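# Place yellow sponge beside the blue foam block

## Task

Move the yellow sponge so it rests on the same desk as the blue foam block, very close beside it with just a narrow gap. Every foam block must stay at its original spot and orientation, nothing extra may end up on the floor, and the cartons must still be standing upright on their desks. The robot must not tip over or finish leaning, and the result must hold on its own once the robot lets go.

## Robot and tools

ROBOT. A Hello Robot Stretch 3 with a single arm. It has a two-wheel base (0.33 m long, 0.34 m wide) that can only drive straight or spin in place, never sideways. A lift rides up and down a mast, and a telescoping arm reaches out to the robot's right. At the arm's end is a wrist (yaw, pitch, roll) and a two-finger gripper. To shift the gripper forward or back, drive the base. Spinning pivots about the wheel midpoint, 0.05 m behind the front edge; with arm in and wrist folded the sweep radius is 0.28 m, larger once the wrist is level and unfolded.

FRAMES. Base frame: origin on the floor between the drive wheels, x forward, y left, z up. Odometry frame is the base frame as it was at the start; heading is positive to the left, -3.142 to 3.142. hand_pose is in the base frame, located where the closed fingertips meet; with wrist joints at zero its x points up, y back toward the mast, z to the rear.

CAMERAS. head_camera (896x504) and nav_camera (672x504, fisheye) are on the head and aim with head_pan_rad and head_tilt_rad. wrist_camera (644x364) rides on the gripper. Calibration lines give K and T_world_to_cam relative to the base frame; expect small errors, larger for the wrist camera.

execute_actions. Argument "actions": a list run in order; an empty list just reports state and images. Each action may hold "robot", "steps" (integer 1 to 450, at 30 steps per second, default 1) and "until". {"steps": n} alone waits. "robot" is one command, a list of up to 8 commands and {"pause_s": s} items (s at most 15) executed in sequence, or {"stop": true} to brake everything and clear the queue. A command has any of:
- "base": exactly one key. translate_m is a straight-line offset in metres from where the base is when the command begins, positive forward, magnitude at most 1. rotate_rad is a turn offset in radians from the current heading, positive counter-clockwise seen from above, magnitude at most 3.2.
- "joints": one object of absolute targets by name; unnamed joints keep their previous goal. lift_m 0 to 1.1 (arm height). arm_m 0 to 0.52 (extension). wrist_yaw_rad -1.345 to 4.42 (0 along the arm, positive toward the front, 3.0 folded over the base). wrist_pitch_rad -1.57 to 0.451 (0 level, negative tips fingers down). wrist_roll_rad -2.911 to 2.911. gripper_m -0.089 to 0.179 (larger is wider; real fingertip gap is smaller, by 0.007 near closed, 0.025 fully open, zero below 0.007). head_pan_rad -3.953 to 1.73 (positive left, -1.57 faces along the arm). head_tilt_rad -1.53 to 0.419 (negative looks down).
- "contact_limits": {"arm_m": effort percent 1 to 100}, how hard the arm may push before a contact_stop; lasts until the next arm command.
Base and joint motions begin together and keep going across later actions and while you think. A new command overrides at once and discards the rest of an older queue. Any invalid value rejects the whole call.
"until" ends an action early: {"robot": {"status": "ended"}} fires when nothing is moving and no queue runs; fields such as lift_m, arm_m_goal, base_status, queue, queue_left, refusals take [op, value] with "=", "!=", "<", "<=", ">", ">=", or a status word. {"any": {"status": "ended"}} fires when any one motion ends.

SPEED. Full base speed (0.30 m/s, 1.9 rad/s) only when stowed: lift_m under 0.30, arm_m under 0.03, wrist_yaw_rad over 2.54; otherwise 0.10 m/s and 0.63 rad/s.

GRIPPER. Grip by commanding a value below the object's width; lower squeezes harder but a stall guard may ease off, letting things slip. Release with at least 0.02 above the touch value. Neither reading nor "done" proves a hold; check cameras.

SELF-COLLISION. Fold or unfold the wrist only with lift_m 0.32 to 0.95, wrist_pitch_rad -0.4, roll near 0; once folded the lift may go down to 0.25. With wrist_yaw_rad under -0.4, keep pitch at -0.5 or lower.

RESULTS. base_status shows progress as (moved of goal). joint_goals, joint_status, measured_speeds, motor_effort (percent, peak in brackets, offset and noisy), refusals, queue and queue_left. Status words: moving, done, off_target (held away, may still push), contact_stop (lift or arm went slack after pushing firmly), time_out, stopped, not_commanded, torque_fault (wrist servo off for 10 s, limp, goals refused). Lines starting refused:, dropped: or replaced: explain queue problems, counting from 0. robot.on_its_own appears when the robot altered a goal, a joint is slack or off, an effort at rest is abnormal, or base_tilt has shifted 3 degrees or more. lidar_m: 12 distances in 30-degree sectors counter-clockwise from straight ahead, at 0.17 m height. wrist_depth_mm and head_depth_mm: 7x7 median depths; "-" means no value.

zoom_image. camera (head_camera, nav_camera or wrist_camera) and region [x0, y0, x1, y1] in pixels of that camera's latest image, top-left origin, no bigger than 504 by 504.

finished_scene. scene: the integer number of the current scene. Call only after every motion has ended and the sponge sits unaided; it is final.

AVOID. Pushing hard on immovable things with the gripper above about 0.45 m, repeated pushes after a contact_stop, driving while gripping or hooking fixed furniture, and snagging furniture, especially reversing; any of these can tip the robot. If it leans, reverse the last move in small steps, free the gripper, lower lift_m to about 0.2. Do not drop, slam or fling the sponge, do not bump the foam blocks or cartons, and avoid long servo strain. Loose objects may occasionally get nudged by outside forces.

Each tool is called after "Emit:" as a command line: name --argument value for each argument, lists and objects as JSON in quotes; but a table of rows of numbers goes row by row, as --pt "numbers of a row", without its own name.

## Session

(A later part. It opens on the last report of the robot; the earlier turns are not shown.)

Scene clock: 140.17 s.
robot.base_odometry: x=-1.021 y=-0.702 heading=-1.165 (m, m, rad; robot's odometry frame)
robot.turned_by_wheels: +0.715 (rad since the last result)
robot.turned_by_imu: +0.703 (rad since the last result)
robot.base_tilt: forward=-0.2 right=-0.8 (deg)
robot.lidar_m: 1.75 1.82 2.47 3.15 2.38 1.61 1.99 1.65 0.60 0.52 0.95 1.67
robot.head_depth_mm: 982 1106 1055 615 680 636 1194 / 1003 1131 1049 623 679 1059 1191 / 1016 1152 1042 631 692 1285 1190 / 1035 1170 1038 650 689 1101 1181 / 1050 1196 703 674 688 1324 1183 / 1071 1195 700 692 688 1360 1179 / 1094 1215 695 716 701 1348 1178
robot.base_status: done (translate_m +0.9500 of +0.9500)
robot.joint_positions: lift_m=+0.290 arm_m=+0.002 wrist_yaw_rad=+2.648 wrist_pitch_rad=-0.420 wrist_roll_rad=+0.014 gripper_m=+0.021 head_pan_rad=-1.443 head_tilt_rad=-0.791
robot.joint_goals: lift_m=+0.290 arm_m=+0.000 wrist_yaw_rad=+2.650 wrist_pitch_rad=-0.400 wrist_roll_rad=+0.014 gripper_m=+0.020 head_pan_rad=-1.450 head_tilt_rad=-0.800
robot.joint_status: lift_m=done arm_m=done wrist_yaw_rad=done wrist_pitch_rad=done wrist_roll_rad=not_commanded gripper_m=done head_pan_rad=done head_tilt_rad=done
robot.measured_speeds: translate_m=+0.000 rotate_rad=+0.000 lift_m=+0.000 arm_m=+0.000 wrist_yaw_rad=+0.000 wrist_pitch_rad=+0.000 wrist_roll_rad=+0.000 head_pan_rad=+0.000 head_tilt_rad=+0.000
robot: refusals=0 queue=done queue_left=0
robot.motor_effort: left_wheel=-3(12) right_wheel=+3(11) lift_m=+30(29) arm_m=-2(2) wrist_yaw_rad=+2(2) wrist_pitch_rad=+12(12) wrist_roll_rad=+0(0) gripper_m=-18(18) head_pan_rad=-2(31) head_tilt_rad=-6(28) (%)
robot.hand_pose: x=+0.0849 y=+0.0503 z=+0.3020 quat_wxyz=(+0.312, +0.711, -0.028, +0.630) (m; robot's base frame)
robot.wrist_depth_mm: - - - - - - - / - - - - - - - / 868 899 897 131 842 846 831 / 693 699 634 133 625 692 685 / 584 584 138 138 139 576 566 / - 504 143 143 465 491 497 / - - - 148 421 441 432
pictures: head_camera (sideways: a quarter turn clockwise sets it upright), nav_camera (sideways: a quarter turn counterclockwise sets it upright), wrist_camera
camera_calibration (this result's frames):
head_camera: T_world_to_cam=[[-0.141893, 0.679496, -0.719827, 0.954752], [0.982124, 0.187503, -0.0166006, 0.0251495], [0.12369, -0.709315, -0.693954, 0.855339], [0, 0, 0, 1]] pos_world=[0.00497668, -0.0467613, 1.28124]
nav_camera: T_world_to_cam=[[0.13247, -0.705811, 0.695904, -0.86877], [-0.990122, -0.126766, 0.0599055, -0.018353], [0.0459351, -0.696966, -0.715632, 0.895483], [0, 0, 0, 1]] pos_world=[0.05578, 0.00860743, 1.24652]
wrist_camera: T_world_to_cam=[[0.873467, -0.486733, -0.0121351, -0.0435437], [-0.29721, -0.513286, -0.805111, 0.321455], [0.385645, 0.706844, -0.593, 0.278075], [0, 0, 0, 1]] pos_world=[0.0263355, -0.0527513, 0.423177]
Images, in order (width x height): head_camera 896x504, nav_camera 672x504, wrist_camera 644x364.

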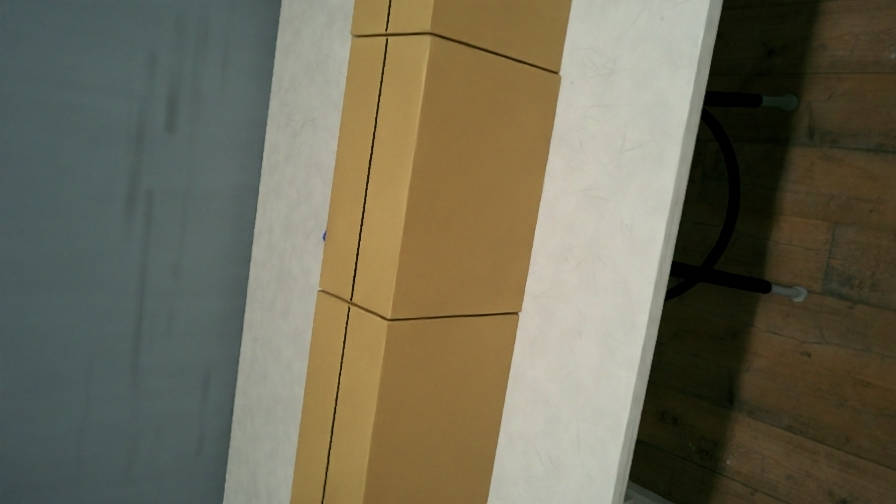

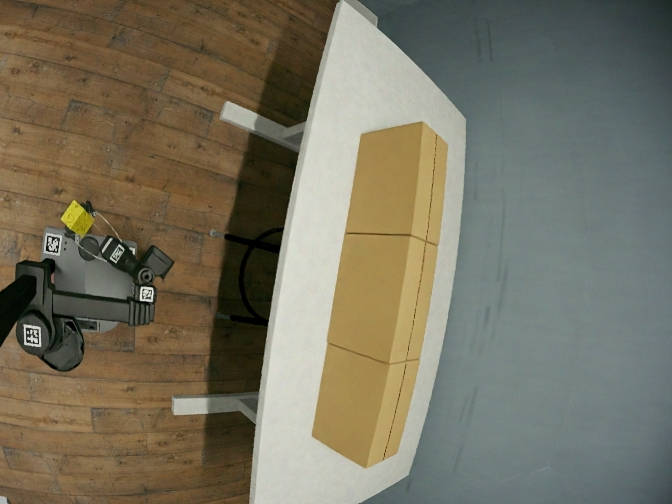

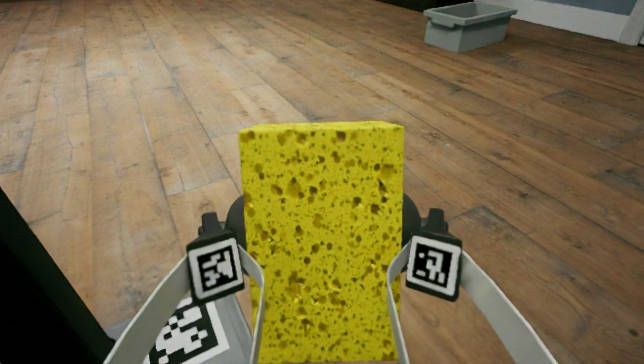

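Emit:
execute_actions --actions '[{"robot":{"base":{"rotate_rad":-1.30}},"steps":450,"until":{"robot":{"rotate_rad":["<",-1.0]}}},{"robot":{"joints":{"lift_m":1.09,"head_pan_rad":-1.5,"head_tilt_rad":-0.75}},"steps":450,"until":{"robot":{"base_status":"done"}}},{"robot":{"base":{"translate_m":0.18}},"steps":450,"until":{"robot":{"lift_m":[">",0.45]}}},{"robot":{"joints":{"wrist_pitch_rad":-1.57}},"steps":450,"until":{"robot":{"wrist_pitch_rad":["<",-1.45]}}},{"robot":{"joints":{"wrist_yaw_rad":1.17}},"steps":450,"until":{"robot":{"lift_m":[">",0.85],"base_status":"done"}}},{"robot":{"base":{"rotate_rad":1.25}},"steps":450,"until":{"robot":{"status":"ended"}}}]'

Scene clock: 167.47 s.
robot.base_odometry: x=-1.161 y=-0.815 heading=-1.215 (m, m, rad; robot's odometry frame)
robot.turned_by_wheels: -0.050 (rad since the last result)
robot.turned_by_imu: -0.047 (rad since the last result)
robot.base_tilt: forward=-0.2 right=-0.8 (deg)
robot.lidar_m: 1.69 1.75 2.11 3.32 2.54 1.72 2.04 0.82 0.46 0.34 0.34 0.78
robot.head_depth_mm: - - - - - - - / 845 930 - 559 - 539 - / 847 955 1044 869 - 564 - / 856 964 1062 897 - 580 536 / 862 974 1058 890 - 581 526 / 874 981 1058 863 508 577 522 / 877 987 1074 859 508 576 522
robot.base_status: done (rotate_rad +1.2498 of +1.2500)
robot.joint_positions: lift_m=+1.090 arm_m=+0.002 wrist_yaw_rad=+1.173 wrist_pitch_rad=-1.560 wrist_roll_rad=+0.014 gripper_m=+0.021 head_pan_rad=-1.493 head_tilt_rad=-0.754
robot.joint_goals: lift_m=+1.090 arm_m=+0.000 wrist_yaw_rad=+1.170 wrist_pitch_rad=-1.570 wrist_roll_rad=+0.014 gripper_m=+0.020 head_pan_rad=-1.500 head_tilt_rad=-0.750
robot.joint_status: lift_m=done arm_m=done wrist_yaw_rad=done wrist_pitch_rad=done wrist_roll_rad=not_commanded gripper_m=done head_pan_rad=done head_tilt_rad=done
robot.measured_speeds: translate_m=+0.000 rotate_rad=+0.000 lift_m=+0.000 arm_m=+0.000 wrist_yaw_rad=+0.000 wrist_pitch_rad=+0.000 wrist_roll_rad=+0.000 head_pan_rad=+0.000 head_tilt_rad=+0.000
robot: refusals=0 queue=done queue_left=0
robot.motor_effort: left_wheel=-2(13) right_wheel=+3(6) lift_m=+30(31) arm_m=-3(2) wrist_yaw_rad=-2(1) wrist_pitch_rad=-2(10) wrist_roll_rad=-1(0) gripper_m=-18(19) head_pan_rad=-2(7) head_tilt_rad=+3(10) (%)
robot.hand_pose: x=-0.0412 y=-0.1390 z=+0.9720 quat_wxyz=(+0.693, +0.691, -0.148, -0.141) (m; robot's base frame)
robot.wrist_depth_mm: - - - 385 380 312 224 / - - - - 396 349 241 / - - - 130 406 394 261 / - - 135 133 412 418 289 / - - 138 138 138 432 320 / - - - 143 - 452 363 / - - - 148 - 465 413
pictures: head_camera (sideways: a quarter turn clockwise sets it upright), nav_camera (sideways: a quarter turn counterclockwise sets it upright), wrist_camera
camera_calibration (this result's frames):
head_camera: T_world_to_cam=[[-0.105883, 0.6589, -0.744741, 0.987003], [0.990274, 0.137847, -0.0188336, 0.0280078], [0.0902507, -0.739493, -0.667087, 0.820597], [0, 0, 0, 1]] pos_world=[0.00271211, -0.0473714, 1.283]
nav_camera: T_world_to_cam=[[0.0952311, -0.685573, 0.721748, -0.902222], [-0.995367, -0.0752442, 0.0598609, -0.0182658], [0.0132684, -0.724105, -0.689562, 0.861776], [0, 0, 0, 1]] pos_world=[0.0563041, 0.00410267, 1.24652]
wrist_camera: T_world_to_cam=[[-0.404182, -0.914635, 0.00895922, -0.14999], [-0.894952, 0.397469, 0.202683, -0.151362], [-0.188942, 0.0739026, -0.979203, 1.12155], [0, 0, 0, 1]] pos_world=[0.0158236, -0.15991, 1.13025]
Images, in order (width x height): head_camera 896x504, nav_camera 672x504, wrist_camera 644x364.

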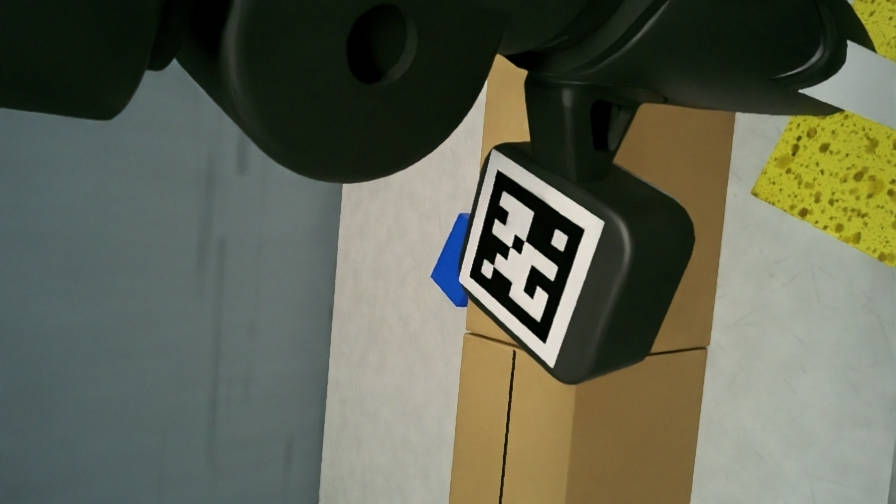

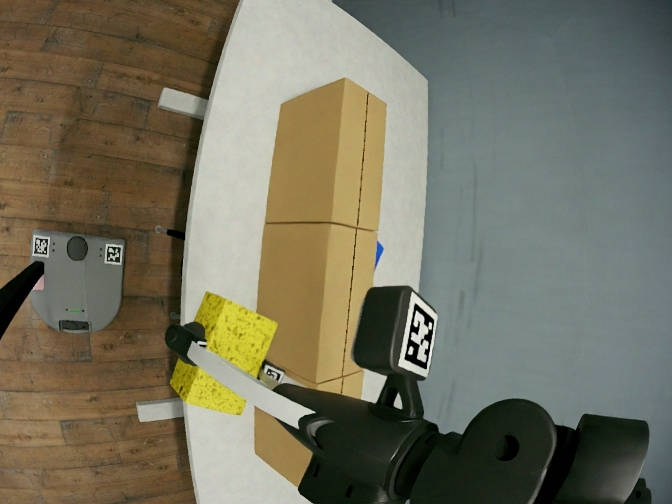

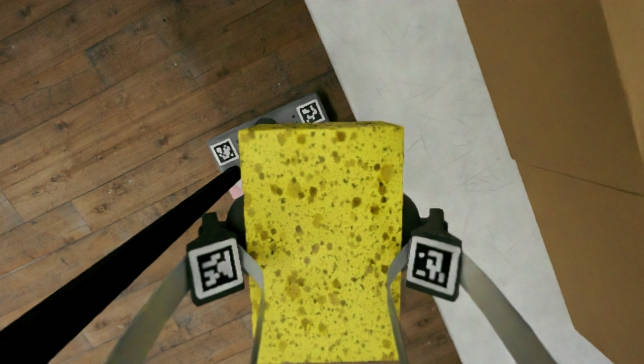

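Emit:
execute_actions --actions '[{"robot":{"joints":{"arm_m":0.45}},"steps":450,"until":{"robot":{"arm_m":[">",0.44]}}},{"robot":{"joints":{"lift_m":0.96}},"steps":450,"until":{"robot":{"status":"ended"}}}]'

Scene clock: 177.73 s.
robot.base_odometry: x=-1.161 y=-0.815 heading=-1.215 (m, m, rad; robot's odometry frame)
robot.turned_by_wheels: +0.000 (rad since the last result)
robot.turned_by_imu: +0.000 (rad since the last result)
robot.base_tilt: forward=-0.2 right=-0.8 (deg)
robot.lidar_m: 1.69 1.75 2.11 3.32 2.54 1.72 2.04 0.82 0.46 0.34 0.34 0.78
robot.head_depth_mm: 809 952 1039 881 489 544 530 / 818 - 1036 665 490 552 529 / 851 956 1064 678 497 561 527 / 860 963 1054 795 498 567 525 / 867 974 1059 863 501 568 523 / 871 981 1052 857 507 578 523 / 879 988 1066 858 510 578 522
robot.base_status: done (rotate_rad +1.2498 of +1.2500)
robot.joint_positions: lift_m=+0.960 arm_m=+0.450 wrist_yaw_rad=+1.170 wrist_pitch_rad=-1.560 wrist_roll_rad=+0.014 gripper_m=+0.021 head_pan_rad=-1.493 head_tilt_rad=-0.754
robot.joint_goals: lift_m=+0.960 arm_m=+0.450 wrist_yaw_rad=+1.170 wrist_pitch_rad=-1.570 wrist_roll_rad=+0.014 gripper_m=+0.020 head_pan_rad=-1.500 head_tilt_rad=-0.750
robot.joint_status: lift_m=done arm_m=done wrist_yaw_rad=done wrist_pitch_rad=done wrist_roll_rad=not_commanded gripper_m=done head_pan_rad=done head_tilt_rad=done
robot.measured_speeds: translate_m=+0.000 rotate_rad=+0.000 lift_m=+0.000 arm_m=+0.000 wrist_yaw_rad=+0.000 wrist_pitch_rad=+0.000 wrist_roll_rad=+0.000 head_pan_rad=+0.000 head_tilt_rad=+0.000
robot: refusals=0 queue=done queue_left=0
robot.motor_effort: left_wheel=-2(2) right_wheel=+3(3) lift_m=+20(30) arm_m=+1(1) wrist_yaw_rad=+0(2) wrist_pitch_rad=-2(2) wrist_roll_rad=+0(0) gripper_m=-18(18) head_pan_rad=-2(2) head_tilt_rad=+3(2) (%)
robot.hand_pose: x=-0.0412 y=-0.5866 z=+0.8425 quat_wxyz=(+0.693, +0.691, -0.149, -0.142) (m; robot's base frame)
robot.wrist_depth_mm: 250 259 257 219 259 259 264 / 230 268 266 269 268 268 268 / 208 276 275 131 273 278 279 / 192 265 282 133 283 287 287 / 181 236 138 138 138 296 294 / 169 205 203 143 306 306 305 / 158 195 261 148 313 318 318
pictures: head_camera (sideways: a quarter turn clockwise sets it upright), nav_camera (sideways: a quarter turn counterclockwise sets it upright), wrist_camera
camera_calibration (this result's frames):
head_camera: T_world_to_cam=[[-0.105732, 0.658924, -0.744741, 0.987002], [0.990306, 0.13762, -0.0188336, 0.0280076], [0.0900811, -0.739513, -0.667087, 0.820598], [0, 0, 0, 1]] pos_world=[0.00270125, -0.0473706, 1.283]
nav_camera: T_world_to_cam=[[0.0950739, -0.685595, 0.721748, -0.902221], [-0.995384, -0.0750159, 0.0598609, -0.0182657], [0.0131023, -0.724108, -0.689562, 0.861777], [0, 0, 0, 1]] pos_world=[0.056305, 0.00409116, 1.24652]
wrist_camera: T_world_to_cam=[[-0.406336, -0.91368, 0.00895921, -0.557791], [-0.894013, 0.399576, 0.202683, 0.0540999], [-0.188767, 0.0743476, -0.979203, 1.02813], [0, 0, 0, 1]] pos_world=[0.0157932, -0.607699, 1.00078]
Images, in order (width x height): head_camera 896x504, nav_camera 672x504, wrist_camera 644x364.

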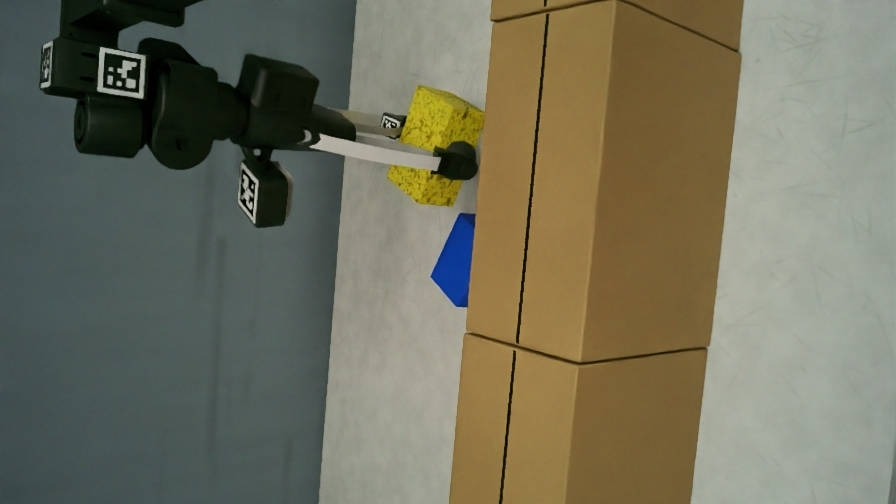

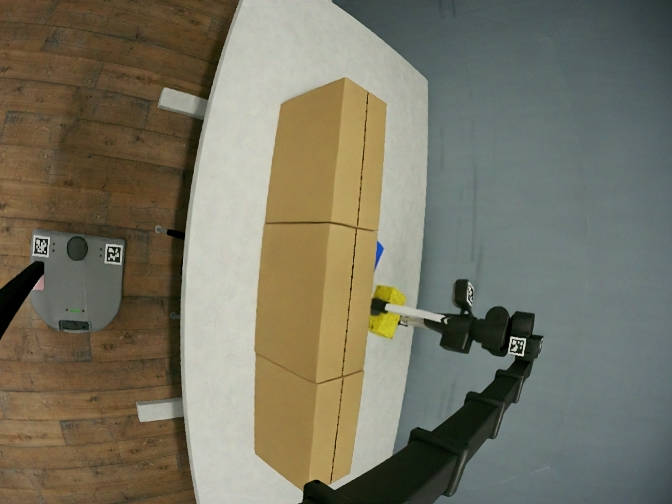

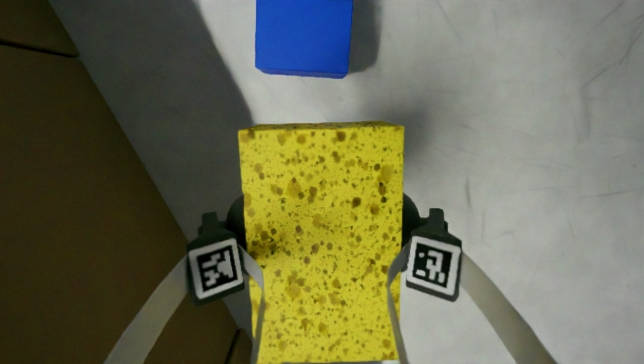

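Emit:
execute_actions --actions '[{"robot":{"base":{"translate_m":0.016},"joints":{"wrist_yaw_rad":1.10,"lift_m":0.925}},"steps":450,"until":{"robot":{"base_status":"done"}}},{"robot":{"joints":{"lift_m":0.87}},"steps":450,"until":{"robot":{"status":"ended"}}}]'

Scene clock: 193.13 s.
robot.base_odometry: x=-1.156 y=-0.830 heading=-1.215 (m, m, rad; robot's odometry frame)
robot.turned_by_wheels: +0.000 (rad since the last result)
robot.turned_by_imu: +0.000 (rad since the last result)
robot.base_tilt: forward=-0.2 right=-0.8 (deg)
robot.lidar_m: 1.67 1.73 2.10 3.75 2.55 1.74 2.05 0.83 0.47 0.34 0.81 0.77
robot.head_depth_mm: 838 908 1040 850 489 541 530 / 846 915 - 850 489 552 528 / 853 937 1055 870 496 562 528 / 859 961 1054 802 498 570 527 / 863 966 1061 866 501 569 523 / 869 980 1050 861 507 577 525 / 879 986 1067 854 508 578 521
robot.base_status: done (translate_m +0.0160 of +0.0160)
robot.joint_positions: lift_m=+0.870 arm_m=+0.450 wrist_yaw_rad=+1.103 wrist_pitch_rad=-1.560 wrist_roll_rad=+0.014 gripper_m=+0.021 head_pan_rad=-1.493 head_tilt_rad=-0.754
robot.joint_goals: lift_m=+0.870 arm_m=+0.450 wrist_yaw_rad=+1.100 wrist_pitch_rad=-1.570 wrist_roll_rad=+0.014 gripper_m=+0.020 head_pan_rad=-1.500 head_tilt_rad=-0.750
robot.joint_status: lift_m=done arm_m=done wrist_yaw_rad=done wrist_pitch_rad=done wrist_roll_rad=not_commanded gripper_m=done head_pan_rad=done head_tilt_rad=done
robot.measured_speeds: translate_m=+0.000 rotate_rad=+0.000 lift_m=+0.000 arm_m=+0.000 wrist_yaw_rad=+0.000 wrist_pitch_rad=+0.000 wrist_roll_rad=+0.000 head_pan_rad=+0.000 head_tilt_rad=+0.000
robot: refusals=0 queue=done queue_left=0
robot.motor_effort: left_wheel=-2(3) right_wheel=+2(7) lift_m=+20(20) arm_m=+2(1) wrist_yaw_rad=-2(0) wrist_pitch_rad=-1(2) wrist_roll_rad=+0(0) gripper_m=-17(18) head_pan_rad=-2(2) head_tilt_rad=+3(2) (%)
robot.hand_pose: x=-0.0406 y=-0.5853 z=+0.7525 quat_wxyz=(+0.688, +0.686, -0.172, -0.165) (m; robot's base frame)
robot.wrist_depth_mm: 174 175 135 133 177 176 177 / 180 180 177 138 182 182 183 / 185 186 184 130 186 186 187 / 191 192 190 133 192 196 194 / 183 198 138 138 139 201 202 / 170 202 177 142 209 208 208 / 158 193 212 148 211 216 216
pictures: head_camera (sideways: a quarter turn clockwise sets it upright), nav_camera (sideways: a quarter turn counterclockwise sets it upright), wrist_camera
camera_calibration (this result's frames):
head_camera: T_world_to_cam=[[-0.105732, 0.658924, -0.744741, 0.987002], [0.990306, 0.137619, -0.0188336, 0.0280076], [0.090081, -0.739513, -0.667087, 0.820598], [0, 0, 0, 1]] pos_world=[0.00270124, -0.0473706, 1.283]
nav_camera: T_world_to_cam=[[0.0950738, -0.685595, 0.721748, -0.902221], [-0.995384, -0.0750158, 0.0598609, -0.0182657], [0.0131022, -0.724108, -0.689562, 0.861777], [0, 0, 0, 1]] pos_world=[0.056305, 0.00409115, 1.24652]
wrist_camera: T_world_to_cam=[[-0.467088, -0.884166, 0.00895922, -0.540732], [-0.864999, 0.459016, 0.202683, 0.108311], [-0.183318, 0.0869212, -0.979203, 0.947606], [0, 0, 0, 1]] pos_world=[0.0148335, -0.610181, 0.910791]
Images, in order (width x height): head_camera 896x504, nav_camera 672x504, wrist_camera 644x364.

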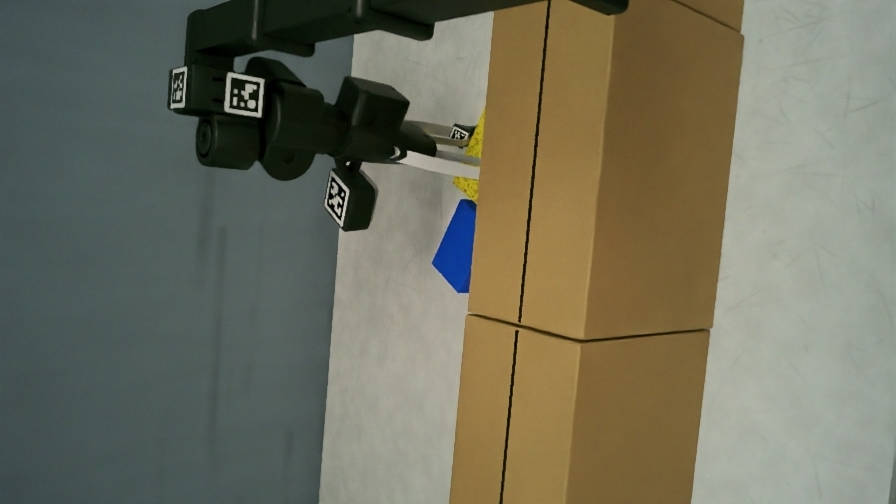

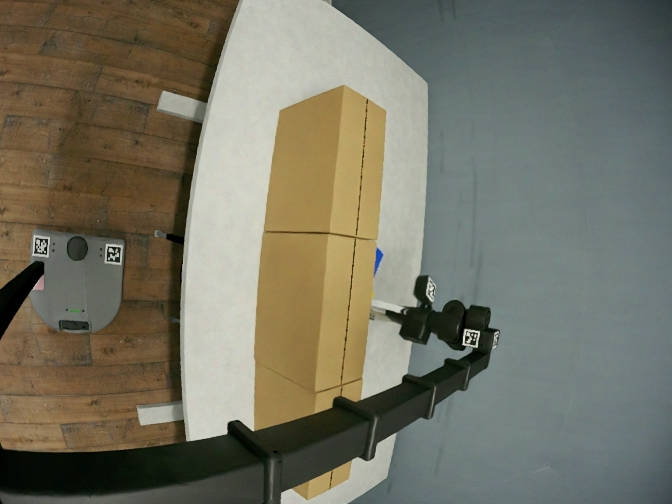

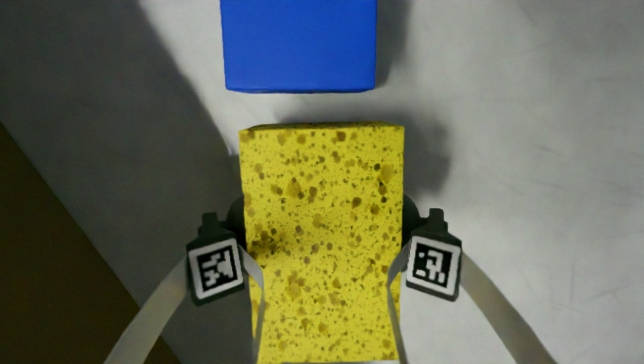

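Emit:
execute_actions --actions '[{"robot":[{"base":{"translate_m":0.007},"joints":{"lift_m":0.859}},{"joints":{"gripper_m":0.10}},{"joints":{"lift_m":0.925}}],"steps":450,"until":{"robot":{"status":"ended"}}}]'

Scene clock: 200.37 s.
robot.base_odometry: x=-1.153 y=-0.836 heading=-1.215 (m, m, rad; robot's odometry frame)
robot.turned_by_wheels: +0.000 (rad since the last result)
robot.turned_by_imu: +0.000 (rad since the last result)
robot.base_tilt: forward=-0.2 right=-0.8 (deg)
robot.lidar_m: 1.67 1.73 2.09 3.34 2.55 1.74 2.06 0.83 0.47 0.34 0.80 0.77
robot.head_depth_mm: 823 - 1036 876 489 538 529 / 842 - - 861 489 549 528 / 850 958 1033 860 495 561 527 / 857 967 1053 799 497 568 526 / 866 966 1059 863 502 571 525 / 871 978 1056 863 508 576 525 / 880 987 1066 862 507 578 521
robot.base_status: done (translate_m +0.0070 of +0.0070)
robot.joint_positions: lift_m=+0.925 arm_m=+0.450 wrist_yaw_rad=+1.103 wrist_pitch_rad=-1.560 wrist_roll_rad=+0.014 gripper_m=+0.100 head_pan_rad=-1.493 head_tilt_rad=-0.754
robot.joint_goals: lift_m=+0.925 arm_m=+0.450 wrist_yaw_rad=+1.100 wrist_pitch_rad=-1.570 wrist_roll_rad=+0.014 gripper_m=+0.100 head_pan_rad=-1.500 head_tilt_rad=-0.750
robot.joint_status: lift_m=done arm_m=done wrist_yaw_rad=done wrist_pitch_rad=done wrist_roll_rad=not_commanded gripper_m=done head_pan_rad=done head_tilt_rad=done
robot.measured_speeds: translate_m=+0.000 rotate_rad=+0.000 lift_m=+0.000 arm_m=+0.000 wrist_yaw_rad=+0.000 wrist_pitch_rad=+0.000 wrist_roll_rad=+0.000 head_pan_rad=+0.000 head_tilt_rad=+0.000
robot: refusals=0 queue=done queue_left=0
robot.motor_effort: left_wheel=-2(4) right_wheel=+3(7) lift_m=+30(31) arm_m=+1(1) wrist_yaw_rad=-2(2) wrist_pitch_rad=-1(1) wrist_roll_rad=+0(0) gripper_m=+1(80) head_pan_rad=-2(2) head_tilt_rad=+3(3) (%)
robot.hand_pose: x=-0.0406 y=-0.5853 z=+0.8070 quat_wxyz=(+0.688, +0.686, -0.172, -0.165) (m; robot's base frame)
robot.wrist_depth_mm: 227 225 224 185 228 227 230 / 232 232 232 190 235 234 235 / 220 240 240 198 241 241 242 / 200 243 249 203 248 249 252 / 182 225 259 211 257 259 260 / 171 200 266 262 266 269 268 / 156 204 274 275 279 279 278
pictures: head_camera (sideways: a quarter turn clockwise sets it upright), nav_camera (sideways: a quarter turn counterclockwise sets it upright), wrist_camera
camera_calibration (this result's frames):
head_camera: T_world_to_cam=[[-0.105732, 0.658924, -0.744741, 0.987002], [0.990306, 0.13762, -0.0188336, 0.0280076], [0.0900811, -0.739513, -0.667087, 0.820598], [0, 0, 0, 1]] pos_world=[0.00270125, -0.0473706, 1.283]
nav_camera: T_world_to_cam=[[0.0950739, -0.685595, 0.721748, -0.902221], [-0.995384, -0.0750159, 0.0598609, -0.0182657], [0.0131023, -0.724108, -0.689562, 0.861777], [0, 0, 0, 1]] pos_world=[0.056305, 0.00409116, 1.24652]
wrist_camera: T_world_to_cam=[[-0.467106, -0.884156, 0.00895986, -0.541216], [-0.864983, 0.459032, 0.202718, 0.0972458], [-0.183347, 0.0869409, -0.979196, 1.00094], [0, 0, 0, 1]] pos_world=[0.01483, -0.610181, 0.965253]
Images, in order (width x height): head_camera 896x504, nav_camera 672x504, wrist_camera 644x364.

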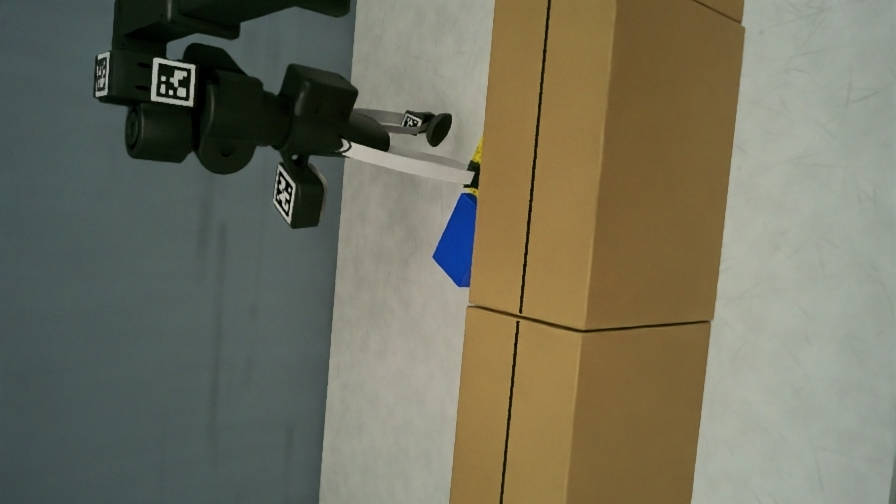

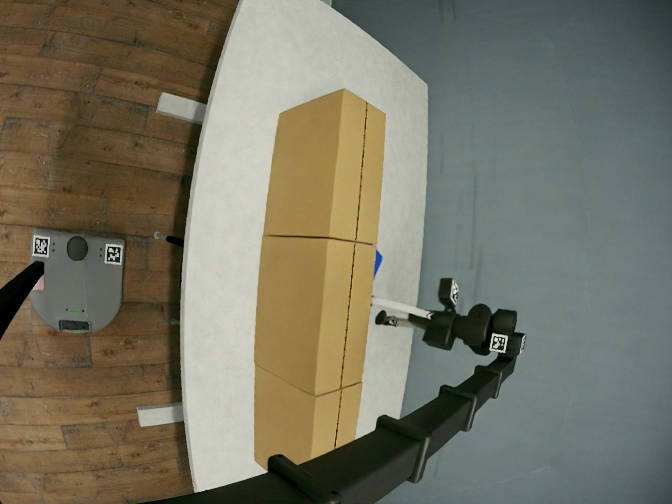

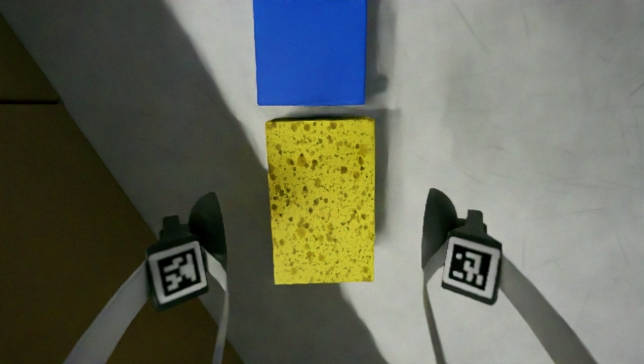

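Emit:
finished_scene --scene 2

The scene is finished: the task was done.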